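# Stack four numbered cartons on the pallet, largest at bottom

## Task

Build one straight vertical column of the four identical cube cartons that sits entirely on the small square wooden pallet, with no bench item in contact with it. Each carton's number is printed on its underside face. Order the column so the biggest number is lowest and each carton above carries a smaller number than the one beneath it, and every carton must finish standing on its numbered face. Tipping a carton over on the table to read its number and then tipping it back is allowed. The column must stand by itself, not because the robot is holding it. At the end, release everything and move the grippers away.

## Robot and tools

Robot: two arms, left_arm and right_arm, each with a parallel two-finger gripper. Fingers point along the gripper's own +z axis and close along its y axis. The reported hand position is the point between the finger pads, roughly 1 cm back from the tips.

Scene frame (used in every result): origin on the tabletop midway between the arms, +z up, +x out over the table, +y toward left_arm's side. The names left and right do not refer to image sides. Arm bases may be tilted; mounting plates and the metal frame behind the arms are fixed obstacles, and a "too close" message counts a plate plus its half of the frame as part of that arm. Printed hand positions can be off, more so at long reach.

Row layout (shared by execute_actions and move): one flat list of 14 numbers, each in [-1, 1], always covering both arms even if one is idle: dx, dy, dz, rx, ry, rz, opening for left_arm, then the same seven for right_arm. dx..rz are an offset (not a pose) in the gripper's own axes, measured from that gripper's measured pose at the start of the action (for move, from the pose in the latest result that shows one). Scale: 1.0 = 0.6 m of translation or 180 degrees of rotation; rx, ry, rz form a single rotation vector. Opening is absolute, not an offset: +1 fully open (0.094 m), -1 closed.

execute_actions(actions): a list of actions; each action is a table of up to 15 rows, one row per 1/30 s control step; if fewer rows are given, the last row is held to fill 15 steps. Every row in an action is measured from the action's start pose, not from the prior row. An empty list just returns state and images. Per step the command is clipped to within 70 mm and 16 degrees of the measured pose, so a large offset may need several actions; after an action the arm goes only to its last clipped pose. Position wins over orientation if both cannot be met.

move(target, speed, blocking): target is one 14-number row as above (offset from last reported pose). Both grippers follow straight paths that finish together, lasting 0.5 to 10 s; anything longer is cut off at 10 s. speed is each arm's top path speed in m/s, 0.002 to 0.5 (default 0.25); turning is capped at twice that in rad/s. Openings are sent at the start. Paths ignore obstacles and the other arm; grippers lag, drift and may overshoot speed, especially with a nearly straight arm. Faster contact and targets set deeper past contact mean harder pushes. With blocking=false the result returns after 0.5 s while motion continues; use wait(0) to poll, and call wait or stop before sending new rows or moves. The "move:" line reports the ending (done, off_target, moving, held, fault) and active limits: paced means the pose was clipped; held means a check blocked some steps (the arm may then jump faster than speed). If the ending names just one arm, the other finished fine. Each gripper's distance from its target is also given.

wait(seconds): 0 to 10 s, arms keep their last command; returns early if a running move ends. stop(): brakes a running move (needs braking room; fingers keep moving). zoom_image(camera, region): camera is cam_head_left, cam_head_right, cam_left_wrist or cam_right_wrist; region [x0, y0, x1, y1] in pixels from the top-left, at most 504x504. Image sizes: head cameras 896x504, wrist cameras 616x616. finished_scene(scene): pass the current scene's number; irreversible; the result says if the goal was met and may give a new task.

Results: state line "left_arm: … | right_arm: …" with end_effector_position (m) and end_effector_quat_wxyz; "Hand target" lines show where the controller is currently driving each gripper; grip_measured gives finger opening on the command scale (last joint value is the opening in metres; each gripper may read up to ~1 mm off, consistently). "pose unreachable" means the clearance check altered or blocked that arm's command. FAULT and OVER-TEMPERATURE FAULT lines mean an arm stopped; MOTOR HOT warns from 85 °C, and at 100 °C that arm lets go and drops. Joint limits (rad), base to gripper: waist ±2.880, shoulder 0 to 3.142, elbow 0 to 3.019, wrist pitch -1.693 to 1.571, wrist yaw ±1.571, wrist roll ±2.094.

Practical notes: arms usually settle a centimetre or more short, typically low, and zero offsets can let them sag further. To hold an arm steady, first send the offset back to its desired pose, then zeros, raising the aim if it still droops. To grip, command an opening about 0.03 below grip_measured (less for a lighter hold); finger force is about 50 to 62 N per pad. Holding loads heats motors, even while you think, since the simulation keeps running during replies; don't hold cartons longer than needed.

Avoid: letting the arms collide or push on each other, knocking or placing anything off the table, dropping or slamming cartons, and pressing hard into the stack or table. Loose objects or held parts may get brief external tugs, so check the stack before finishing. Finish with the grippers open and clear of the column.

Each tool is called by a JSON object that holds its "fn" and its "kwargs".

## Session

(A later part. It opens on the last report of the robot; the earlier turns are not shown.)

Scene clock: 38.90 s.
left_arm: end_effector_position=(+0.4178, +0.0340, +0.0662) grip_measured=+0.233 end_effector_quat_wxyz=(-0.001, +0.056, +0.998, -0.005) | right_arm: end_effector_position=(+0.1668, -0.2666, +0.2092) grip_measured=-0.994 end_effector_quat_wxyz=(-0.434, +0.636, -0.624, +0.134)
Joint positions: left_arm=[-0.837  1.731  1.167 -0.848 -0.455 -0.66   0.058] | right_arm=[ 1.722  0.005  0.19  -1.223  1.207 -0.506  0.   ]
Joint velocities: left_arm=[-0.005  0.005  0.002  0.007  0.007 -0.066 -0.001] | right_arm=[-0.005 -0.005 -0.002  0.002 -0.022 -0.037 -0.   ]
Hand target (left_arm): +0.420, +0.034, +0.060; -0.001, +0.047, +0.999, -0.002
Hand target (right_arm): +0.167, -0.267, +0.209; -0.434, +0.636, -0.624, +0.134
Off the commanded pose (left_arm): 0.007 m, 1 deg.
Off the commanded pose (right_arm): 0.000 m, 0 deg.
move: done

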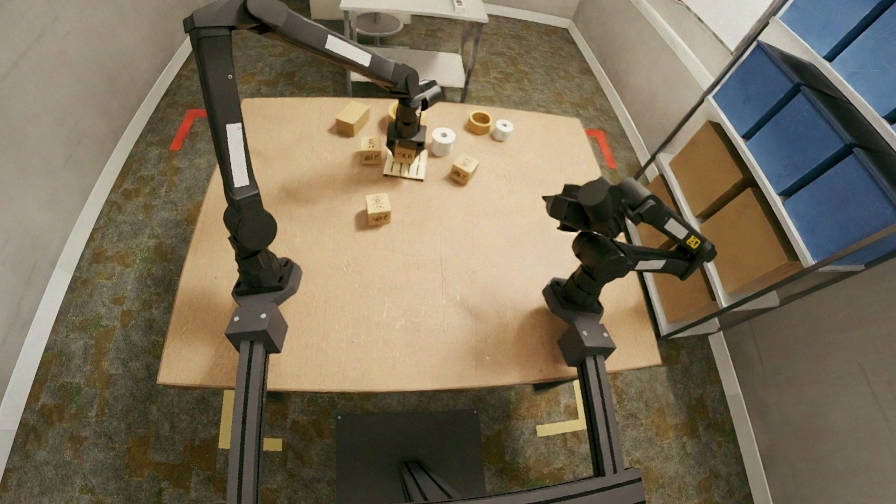

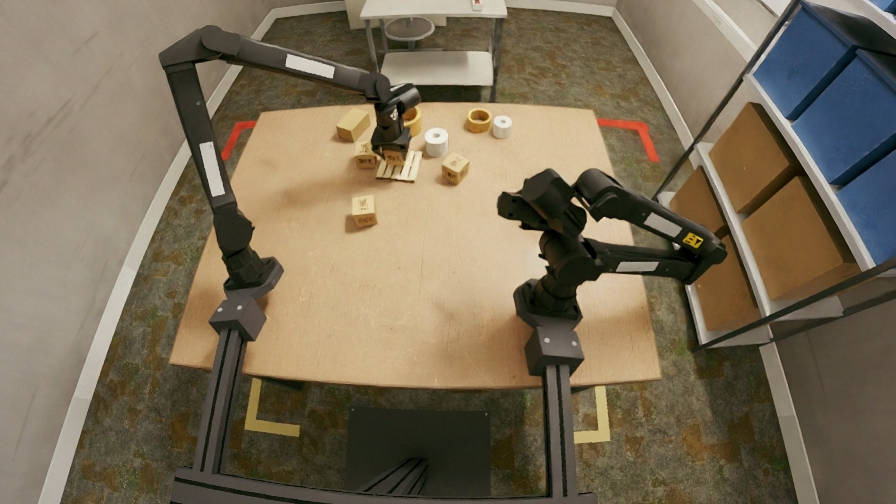

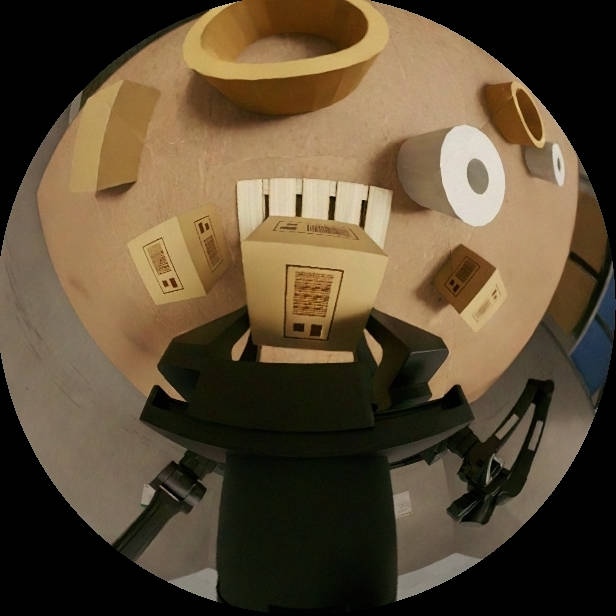

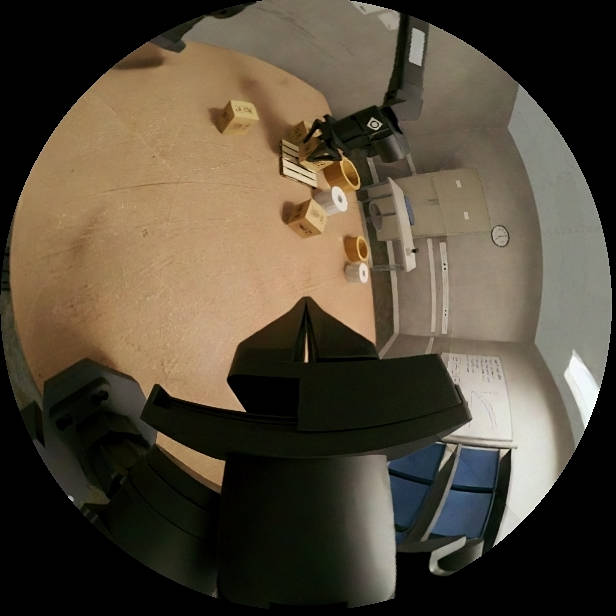

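Good. Seat at ≈0.051.

{"fn": "move", "kwargs": {"target": [-0.004,-0.008,0.034,0,0,0,0.17,0,0,0,0,0,0,-1], "speed": 0.025}}

{"fn": "zoom_image", "kwargs": {"camera": "cam_head_left", "region": [340,90,500,200]}}

Scene clock: 40.20 s.
left_arm: end_effector_position=(+0.4178, +0.0295, +0.0528) grip_measured=+0.233 end_effector_quat_wxyz=(+0.000, +0.054, +0.999, -0.006) | right_arm: end_effector_position=(+0.1668, -0.2666, +0.2092) grip_measured=-0.994 end_effector_quat_wxyz=(-0.434, +0.636, -0.624, +0.134)
Joint positions: left_arm=[-0.83   1.759  1.167 -0.814 -0.455 -0.658  0.058] | right_arm=[ 1.722  0.005  0.19  -1.223  1.207 -0.506  0.   ]
Joint velocities: left_arm=[-0.015 -0.005  0.012  0.012  0.007  0.007 -0.   ] | right_arm=[-0.005  0.005  0.017 -0.017 -0.022 -0.007 -0.   ]
Hand target (left_arm): +0.419, +0.029, +0.046; -0.001, +0.056, +0.998, -0.005
Hand target (right_arm): +0.167, -0.267, +0.209; -0.434, +0.636, -0.624, +0.134
Off the commanded pose (left_arm): 0.007 m, 0 deg.
Off the commanded pose (right_arm): 0.000 m, 0 deg.
move: done

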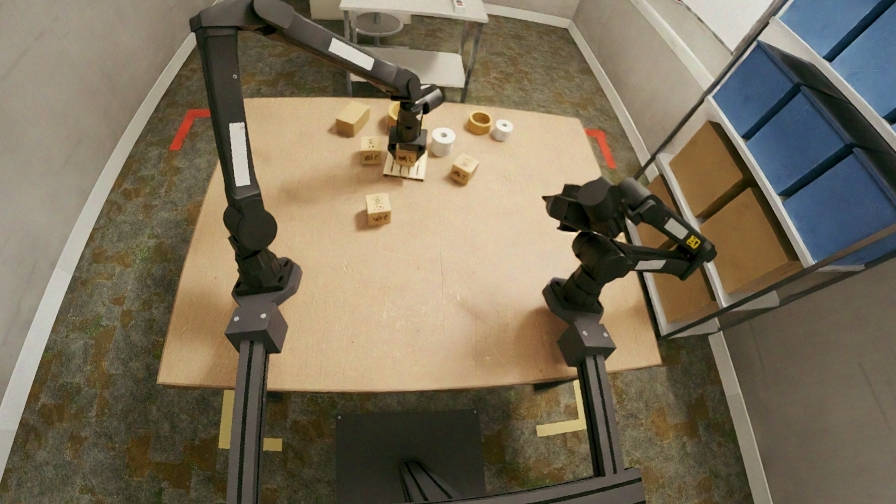

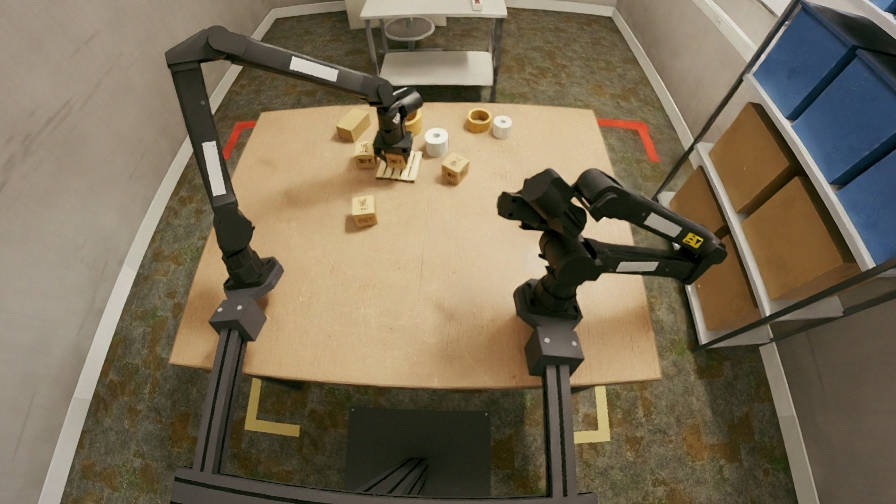

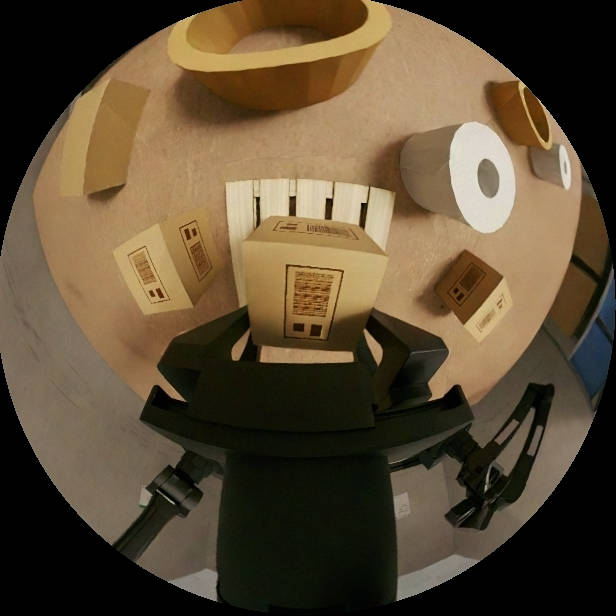

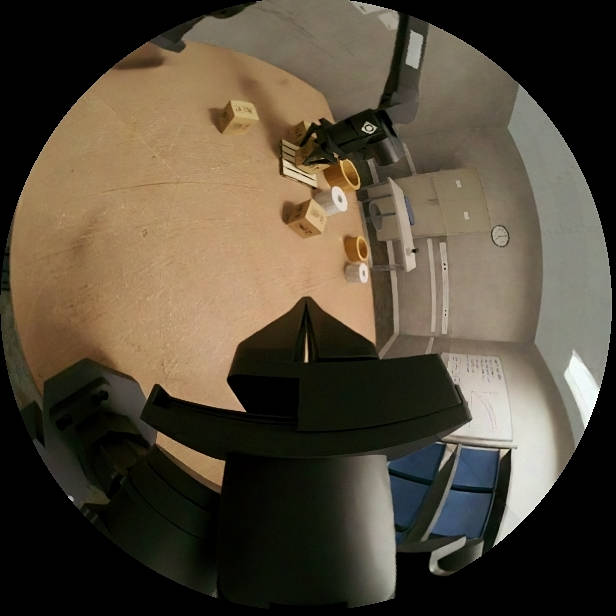

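Region (340, 90, 500, 200) of cam_head_left's 896x504 image, scaled by 3.150, with more detail than that image has; it fills the top 346 rows of this view, and the rest is white.

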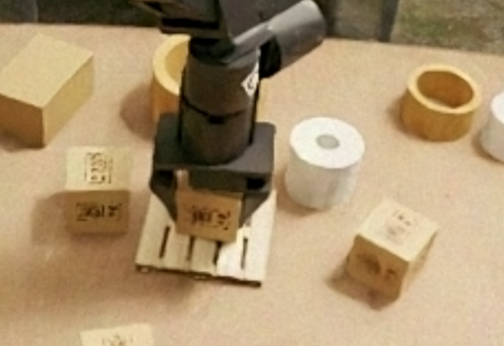

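{"fn": "move", "kwargs": {"target": [-0.004,0,0.017,0,0,0,0.17,0,0,0,0,0,0,-1], "speed": 0.02}}

{"fn": "move", "kwargs": {"target": [0,0,0,0,0,0,0.8,0,0,0,0,0,0,-1]}}

{"fn": "move", "kwargs": {"target": [-0.008,-0.01,-0.16,0,0,0,0.8,0,0,0,0,0,0,-1], "speed": 0.2}}

{"fn": "move", "kwargs": {"target": [0.03,-0.3,-0.02,0,0,0.13,1,0,0,0,0,0,0,-1]}}

Scene clock: 41.27 s.
left_arm: end_effector_position=(+0.4205, +0.0291, +0.0517) grip_measured=+0.233 end_effector_quat_wxyz=(+0.003, +0.050, +0.999, -0.008) | right_arm: end_effector_position=(+0.1668, -0.2666, +0.2092) grip_measured=-0.994 end_effector_quat_wxyz=(-0.434, +0.636, -0.624, +0.134)
Joint positions: left_arm=[-0.827  1.76   1.167 -0.802 -0.455 -0.658  0.058] | right_arm=[ 1.722  0.005  0.19  -1.223  1.207 -0.506  0.   ]
Joint velocities: left_arm=[-0.005 -0.015 -0.002 -0.007  0.081  0.022 -0.   ] | right_arm=[ 0.015 -0.015 -0.017 -0.002 -0.022 -0.022  0.001]
Hand target (left_arm): +0.420, +0.029, +0.043; -0.000, +0.054, +0.999, -0.006
Hand target (right_arm): +0.167, -0.267, +0.209; -0.434, +0.636, -0.624, +0.134
Off the commanded pose (left_arm): 0.009 m, 1 deg.
Off the commanded pose (right_arm): 0.000 m, 0 deg.
move: done

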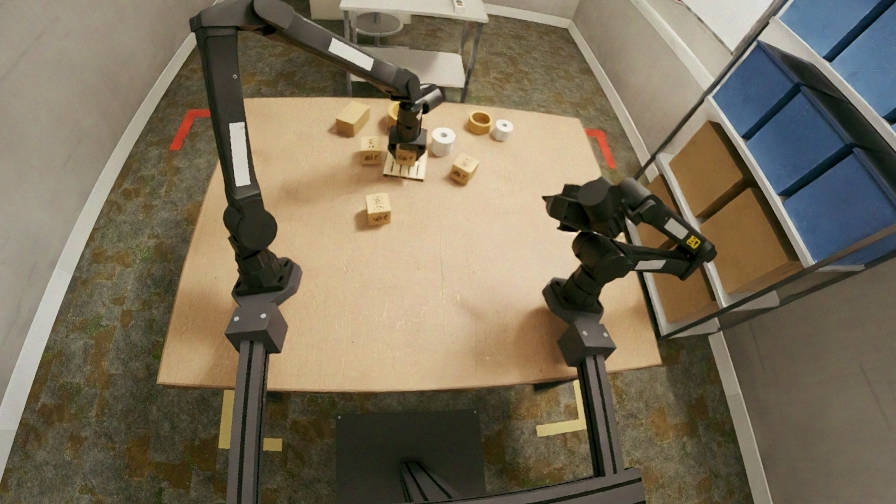

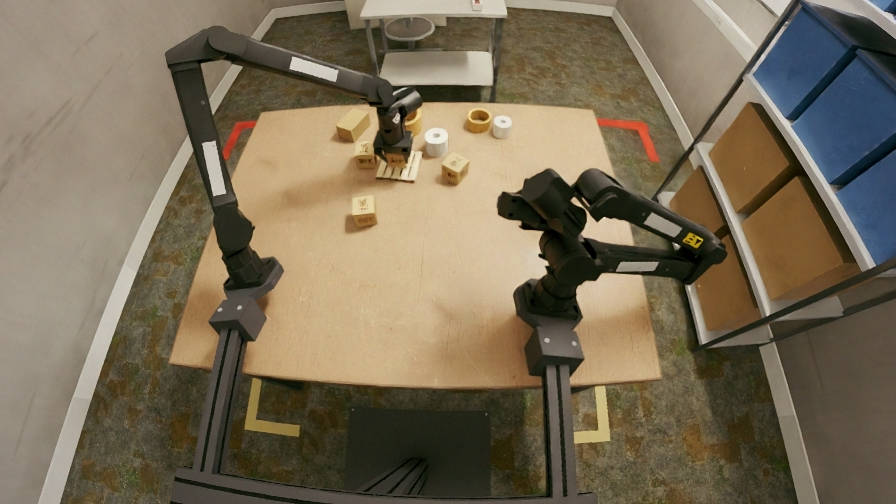

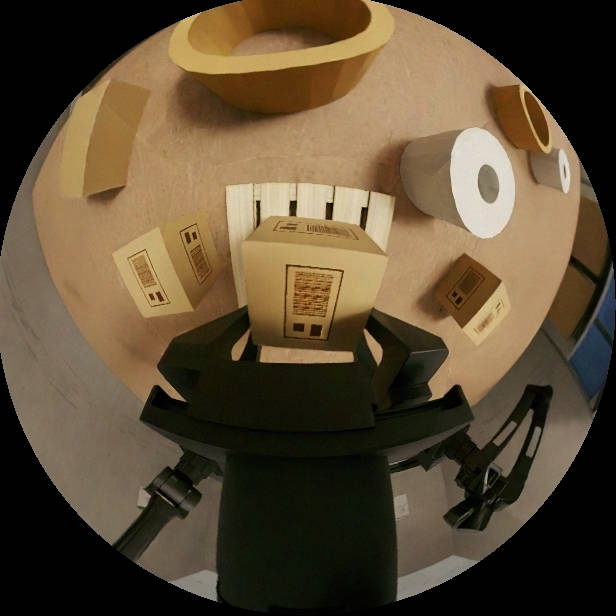

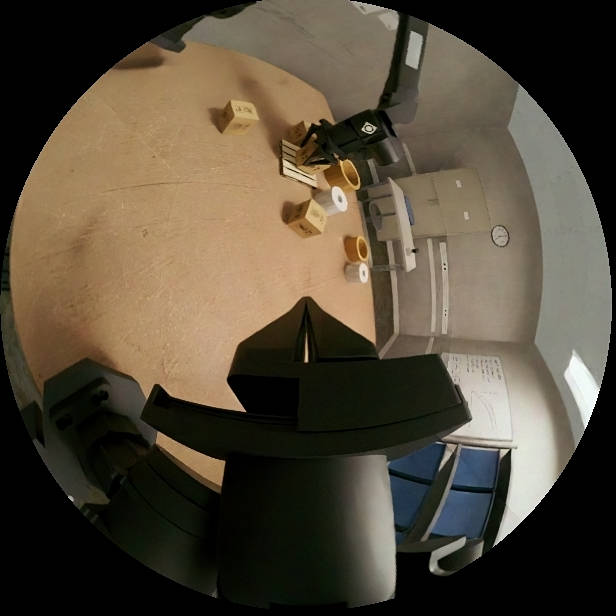

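Scene clock: 41.77 s.
left_arm: end_effector_position=(+0.4205, +0.0291, +0.0517) grip_measured=+0.798 end_effector_quat_wxyz=(+0.003, +0.050, +0.999, -0.008) | right_arm: end_effector_position=(+0.1668, -0.2666, +0.2092) grip_measured=-0.994 end_effector_quat_wxyz=(-0.434, +0.636, -0.624, +0.134)
Joint positions: left_arm=[-0.827  1.76   1.167 -0.802 -0.455 -0.658  0.084] | right_arm=[ 1.722  0.005  0.19  -1.223  1.207 -0.506  0.   ]
Joint velocities: left_arm=[-0.005 -0.015 -0.017  0.007 -0.037  0.066  0.   ] | right_arm=[-0.005  0.005 -0.007 -0.012 -0.037 -0.051 -0.   ]
Hand target (left_arm): +0.421, +0.029, +0.052; +0.003, +0.050, +0.999, -0.008
Hand target (right_arm): +0.167, -0.267, +0.209; -0.434, +0.636, -0.624, +0.134
Off the commanded pose (left_arm): 0.000 m, 0 deg.
Off the commanded pose (right_arm): 0.000 m, 0 deg.
move: done

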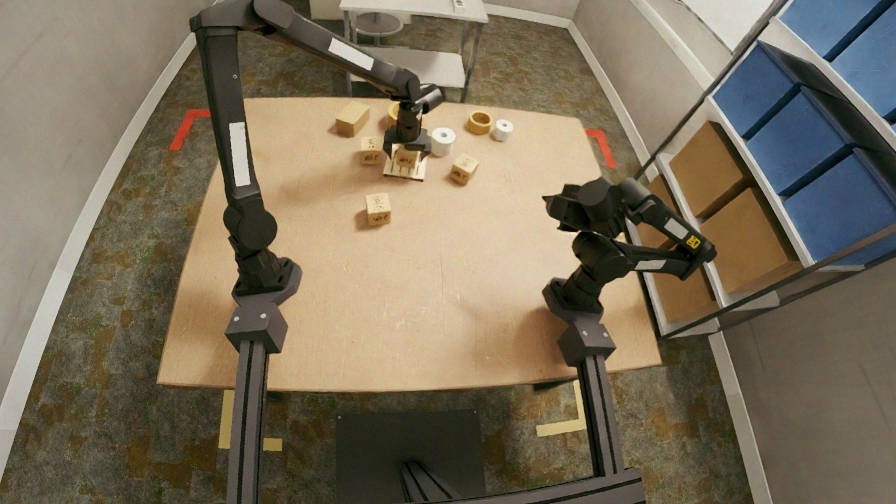

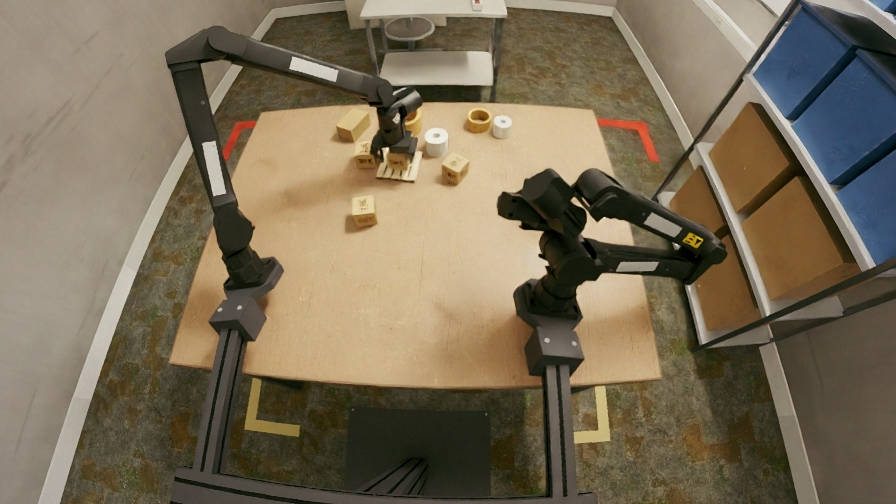

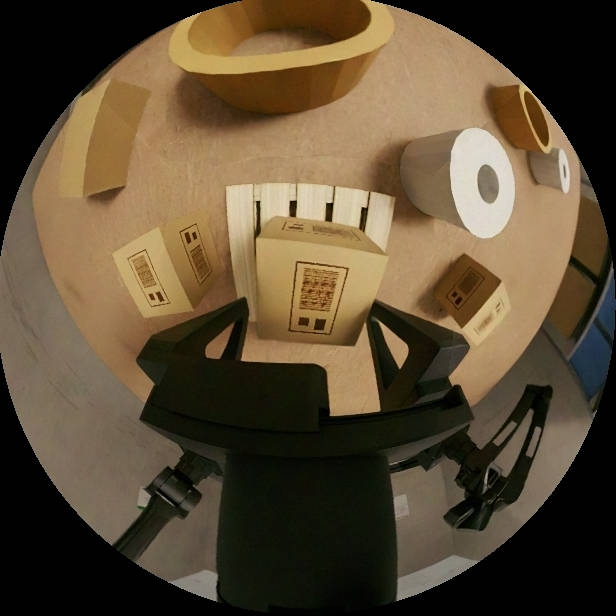

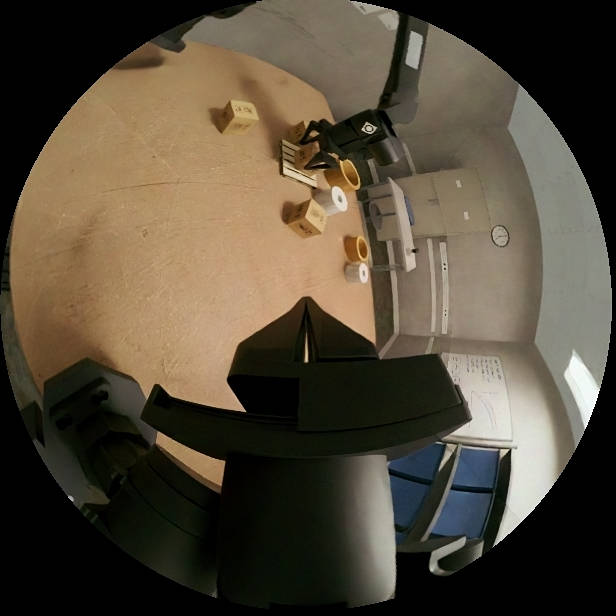

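Scene clock: 42.70 s.
left_arm: end_effector_position=(+0.4157, +0.0291, +0.1390) grip_measured=+0.798 end_effector_quat_wxyz=(-0.003, +0.060, +0.998, -0.003) | right_arm: end_effector_position=(+0.1668, -0.2666, +0.2092) grip_measured=-0.994 end_effector_quat_wxyz=(-0.434, +0.636, -0.624, +0.134)
Joint positions: left_arm=[-0.914  1.649  1.245 -1.052 -0.467 -0.743  0.084] | right_arm=[ 1.722  0.005  0.19  -1.223  1.207 -0.506  0.   ]
Joint velocities: left_arm=[ 0.005 -0.005 -0.002 -0.002 -0.066 -0.007  0.   ] | right_arm=[-0.005  0.005 -0.007 -0.007  0.007  0.051 -0.001]
Hand target (left_arm): +0.424, +0.025, +0.148; +0.004, +0.050, +0.999, -0.008
Hand target (right_arm): +0.167, -0.267, +0.209; -0.434, +0.636, -0.624, +0.134
Off the commanded pose (left_arm): 0.013 m, 2 deg.
Off the commanded pose (right_arm): 0.000 m, 0 deg.
move: off_target (left_arm)

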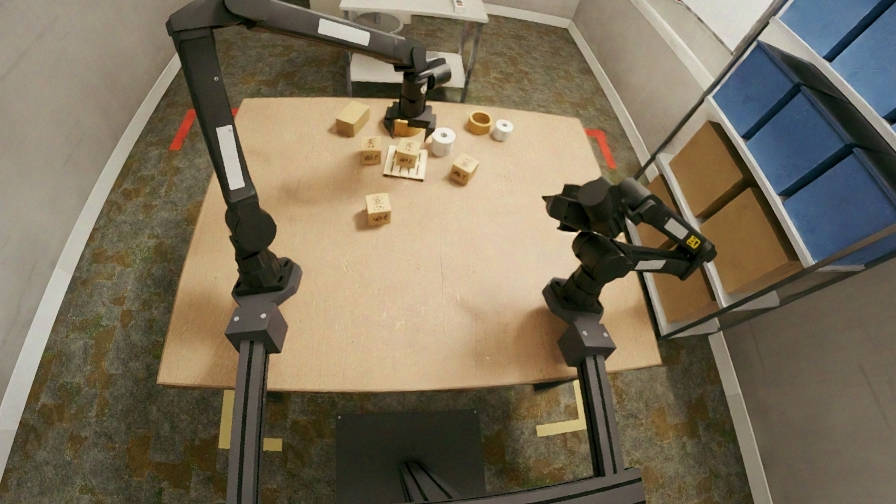

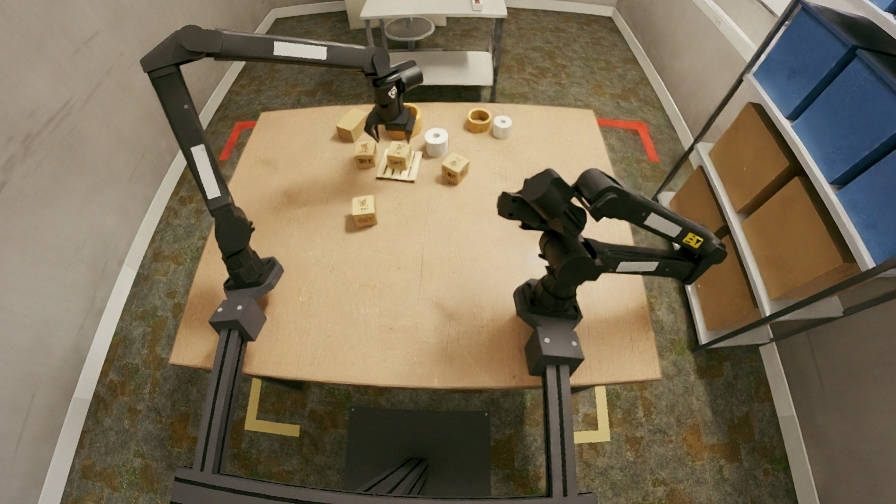

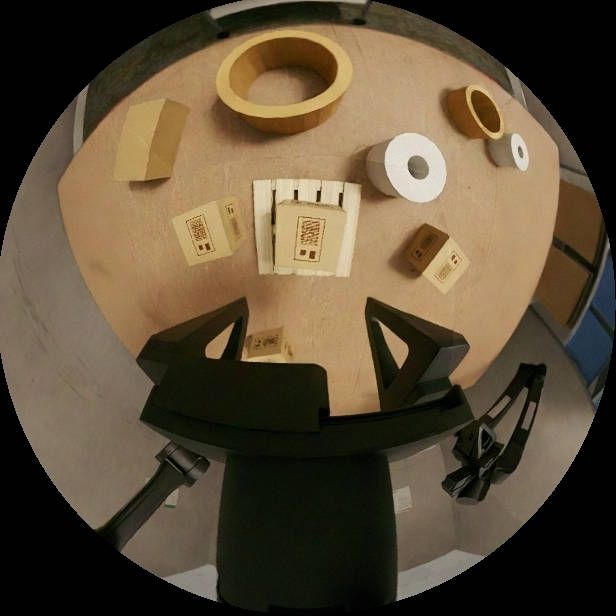

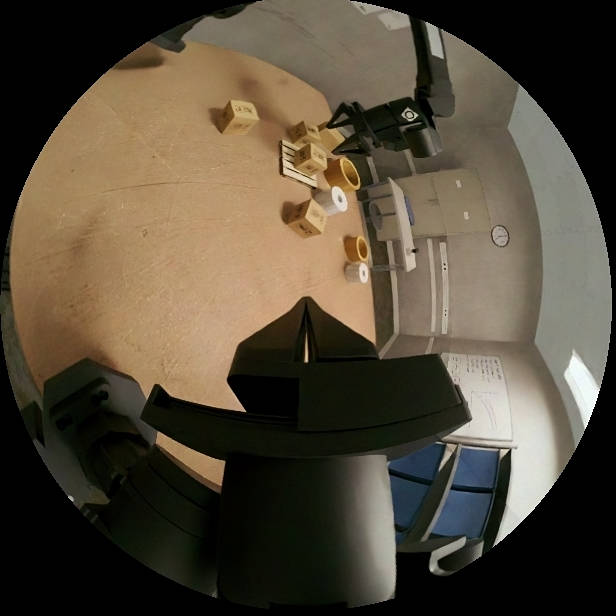

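Scene clock: 44.00 s.
left_arm: end_effector_position=(+0.3691, -0.1378, +0.1471) grip_measured=+1.000 end_effector_quat_wxyz=(-0.007, +0.257, +0.966, +0.002) | right_arm: end_effector_position=(+0.1668, -0.2666, +0.2092) grip_measured=-0.994 end_effector_quat_wxyz=(-0.434, +0.636, -0.624, +0.134)
Joint positions: left_arm=[-1.137  2.009  1.636 -1.215 -0.479 -0.599  0.094] | right_arm=[ 1.722  0.005  0.19  -1.223  1.207 -0.506  0.   ]
Joint velocities: left_arm=[-0.015 -0.005 -0.007  0.007  0.022 -0.007  0.   ] | right_arm=[-0.015 -0.015 -0.002 -0.002 -0.007 -0.066  0.001]
Hand target (left_arm): +0.377, -0.147, +0.153; -0.001, +0.261, +0.965, -0.003
Hand target (right_arm): +0.167, -0.267, +0.209; -0.434, +0.636, -0.624, +0.134
Off the commanded pose (left_arm): 0.013 m, 1 deg.
Off the commanded pose (right_arm): 0.000 m, 0 deg.
move: off_target (left_arm)

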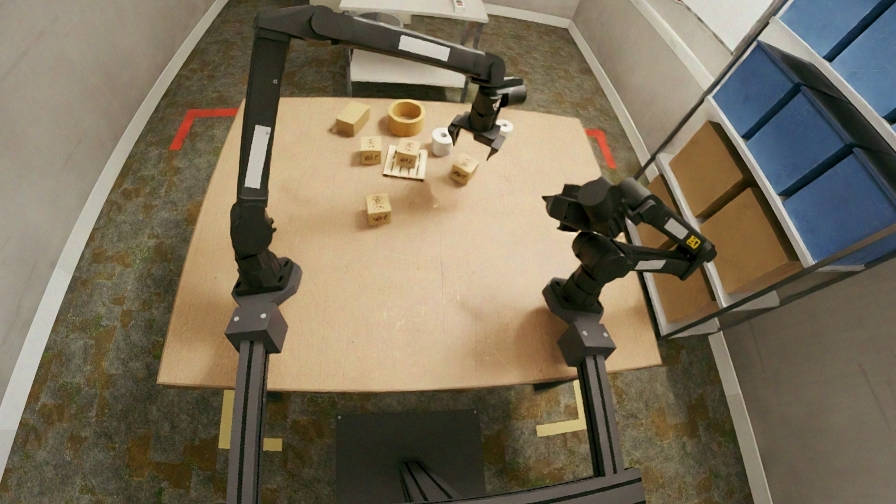

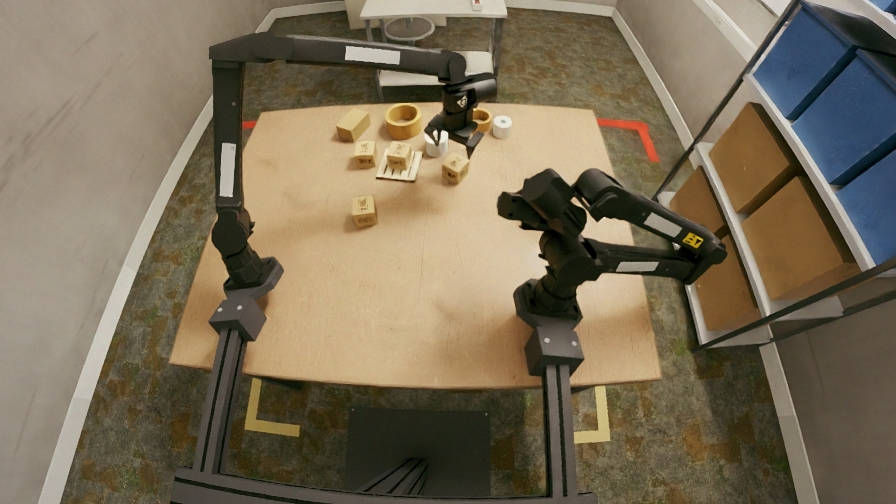

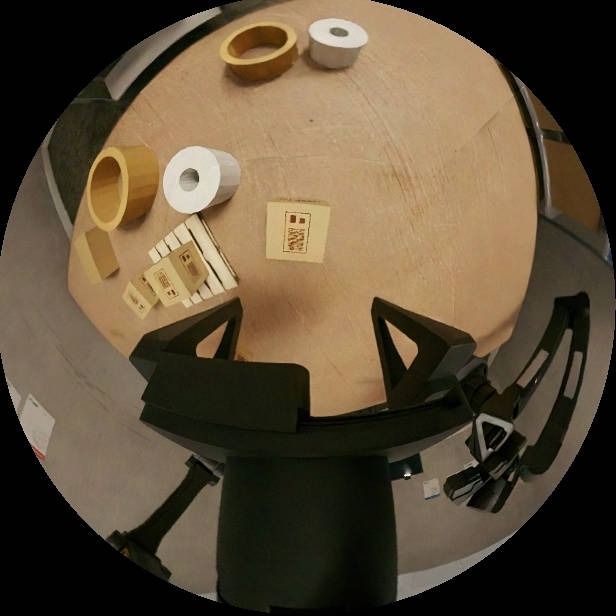

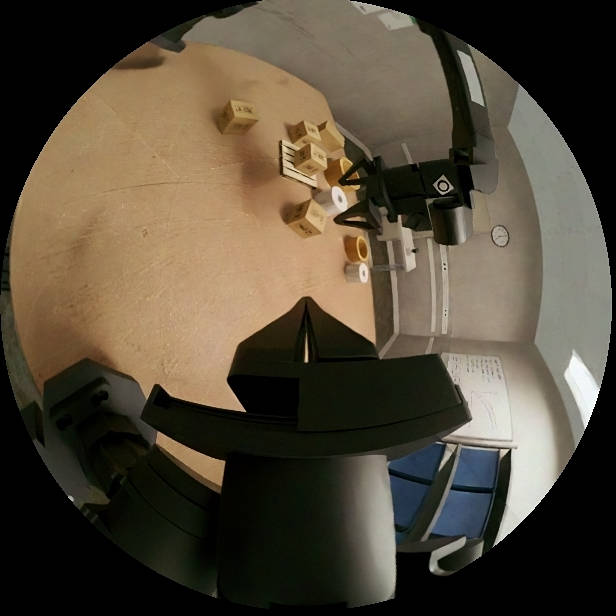

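{"fn": "move", "kwargs": {"target": [-0.012,0.012,0.198,0,-0.004,0.015,1,0,0,0,0,0,0,-1], "speed": 0.1}}

Scene clock: 45.93 s.
left_arm: end_effector_position=(+0.3771, -0.1343, +0.0371) grip_measured=+1.000 end_effector_quat_wxyz=(-0.001, +0.275, +0.961, -0.003) | right_arm: end_effector_position=(+0.1668, -0.2666, +0.2092) grip_measured=-0.994 end_effector_quat_wxyz=(-0.434, +0.636, -0.624, +0.134)
Joint positions: left_arm=[-1.039  2.111  1.535 -0.943 -0.479 -0.444  0.094] | right_arm=[ 1.722  0.005  0.19  -1.223  1.207 -0.506  0.   ]
Joint velocities: left_arm=[-0.005 -0.005  0.022 -0.002 -0.11  -0.007  0.   ] | right_arm=[-0.005 -0.005  0.007  0.002  0.007  0.037 -0.001]
Hand target (left_arm): +0.377, -0.135, +0.028; -0.002, +0.280, +0.960, -0.000
Hand target (right_arm): +0.167, -0.267, +0.209; -0.434, +0.636, -0.624, +0.134
Off the commanded pose (left_arm): 0.009 m, 1 deg.
Off the commanded pose (right_arm): 0.000 m, 0 deg.
move: done

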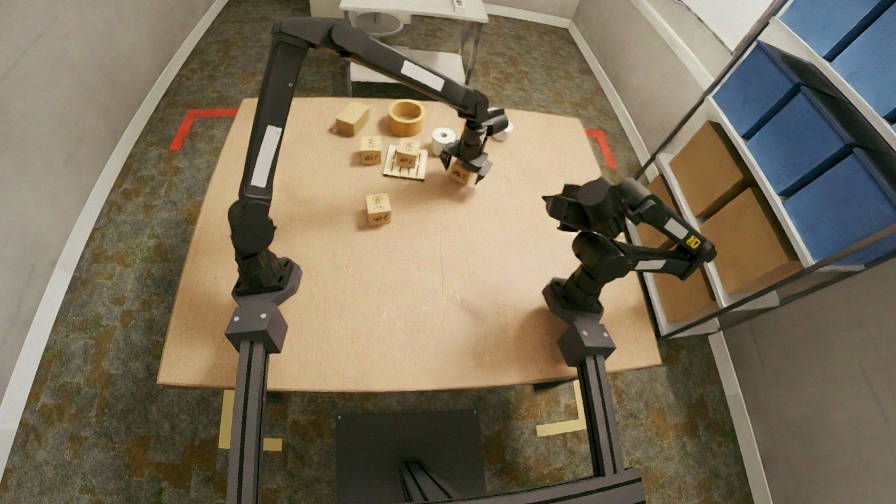

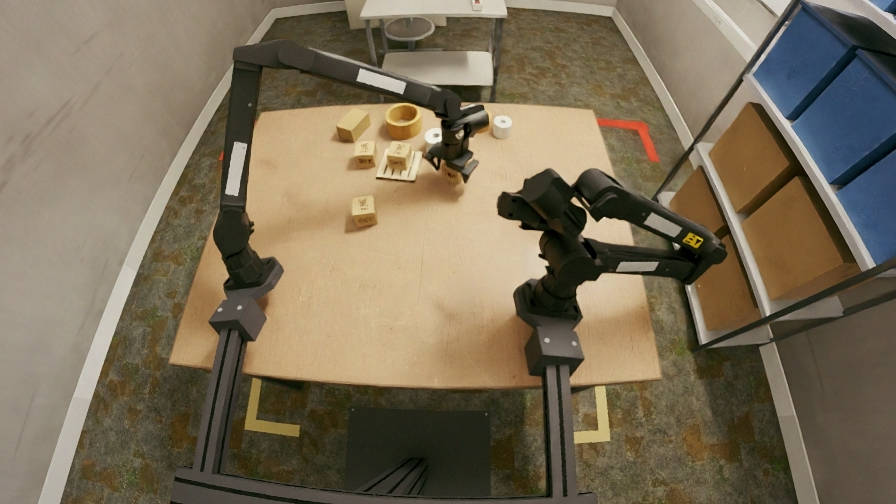

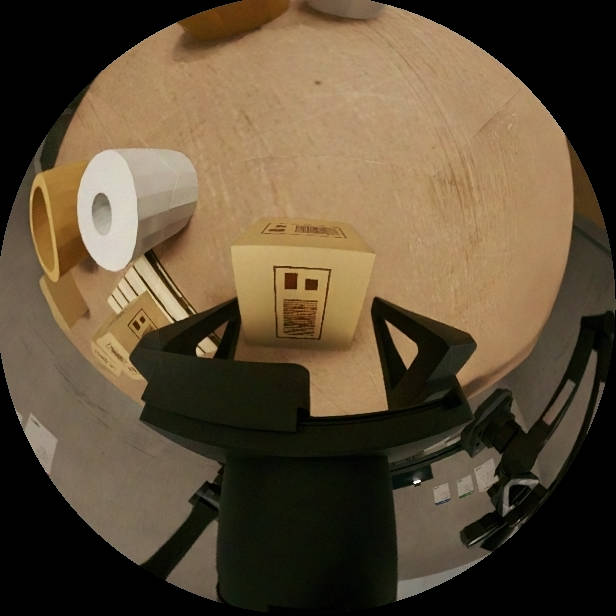

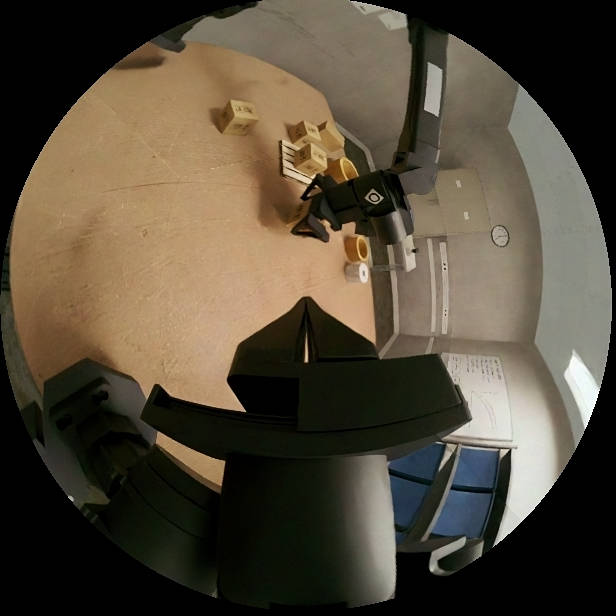

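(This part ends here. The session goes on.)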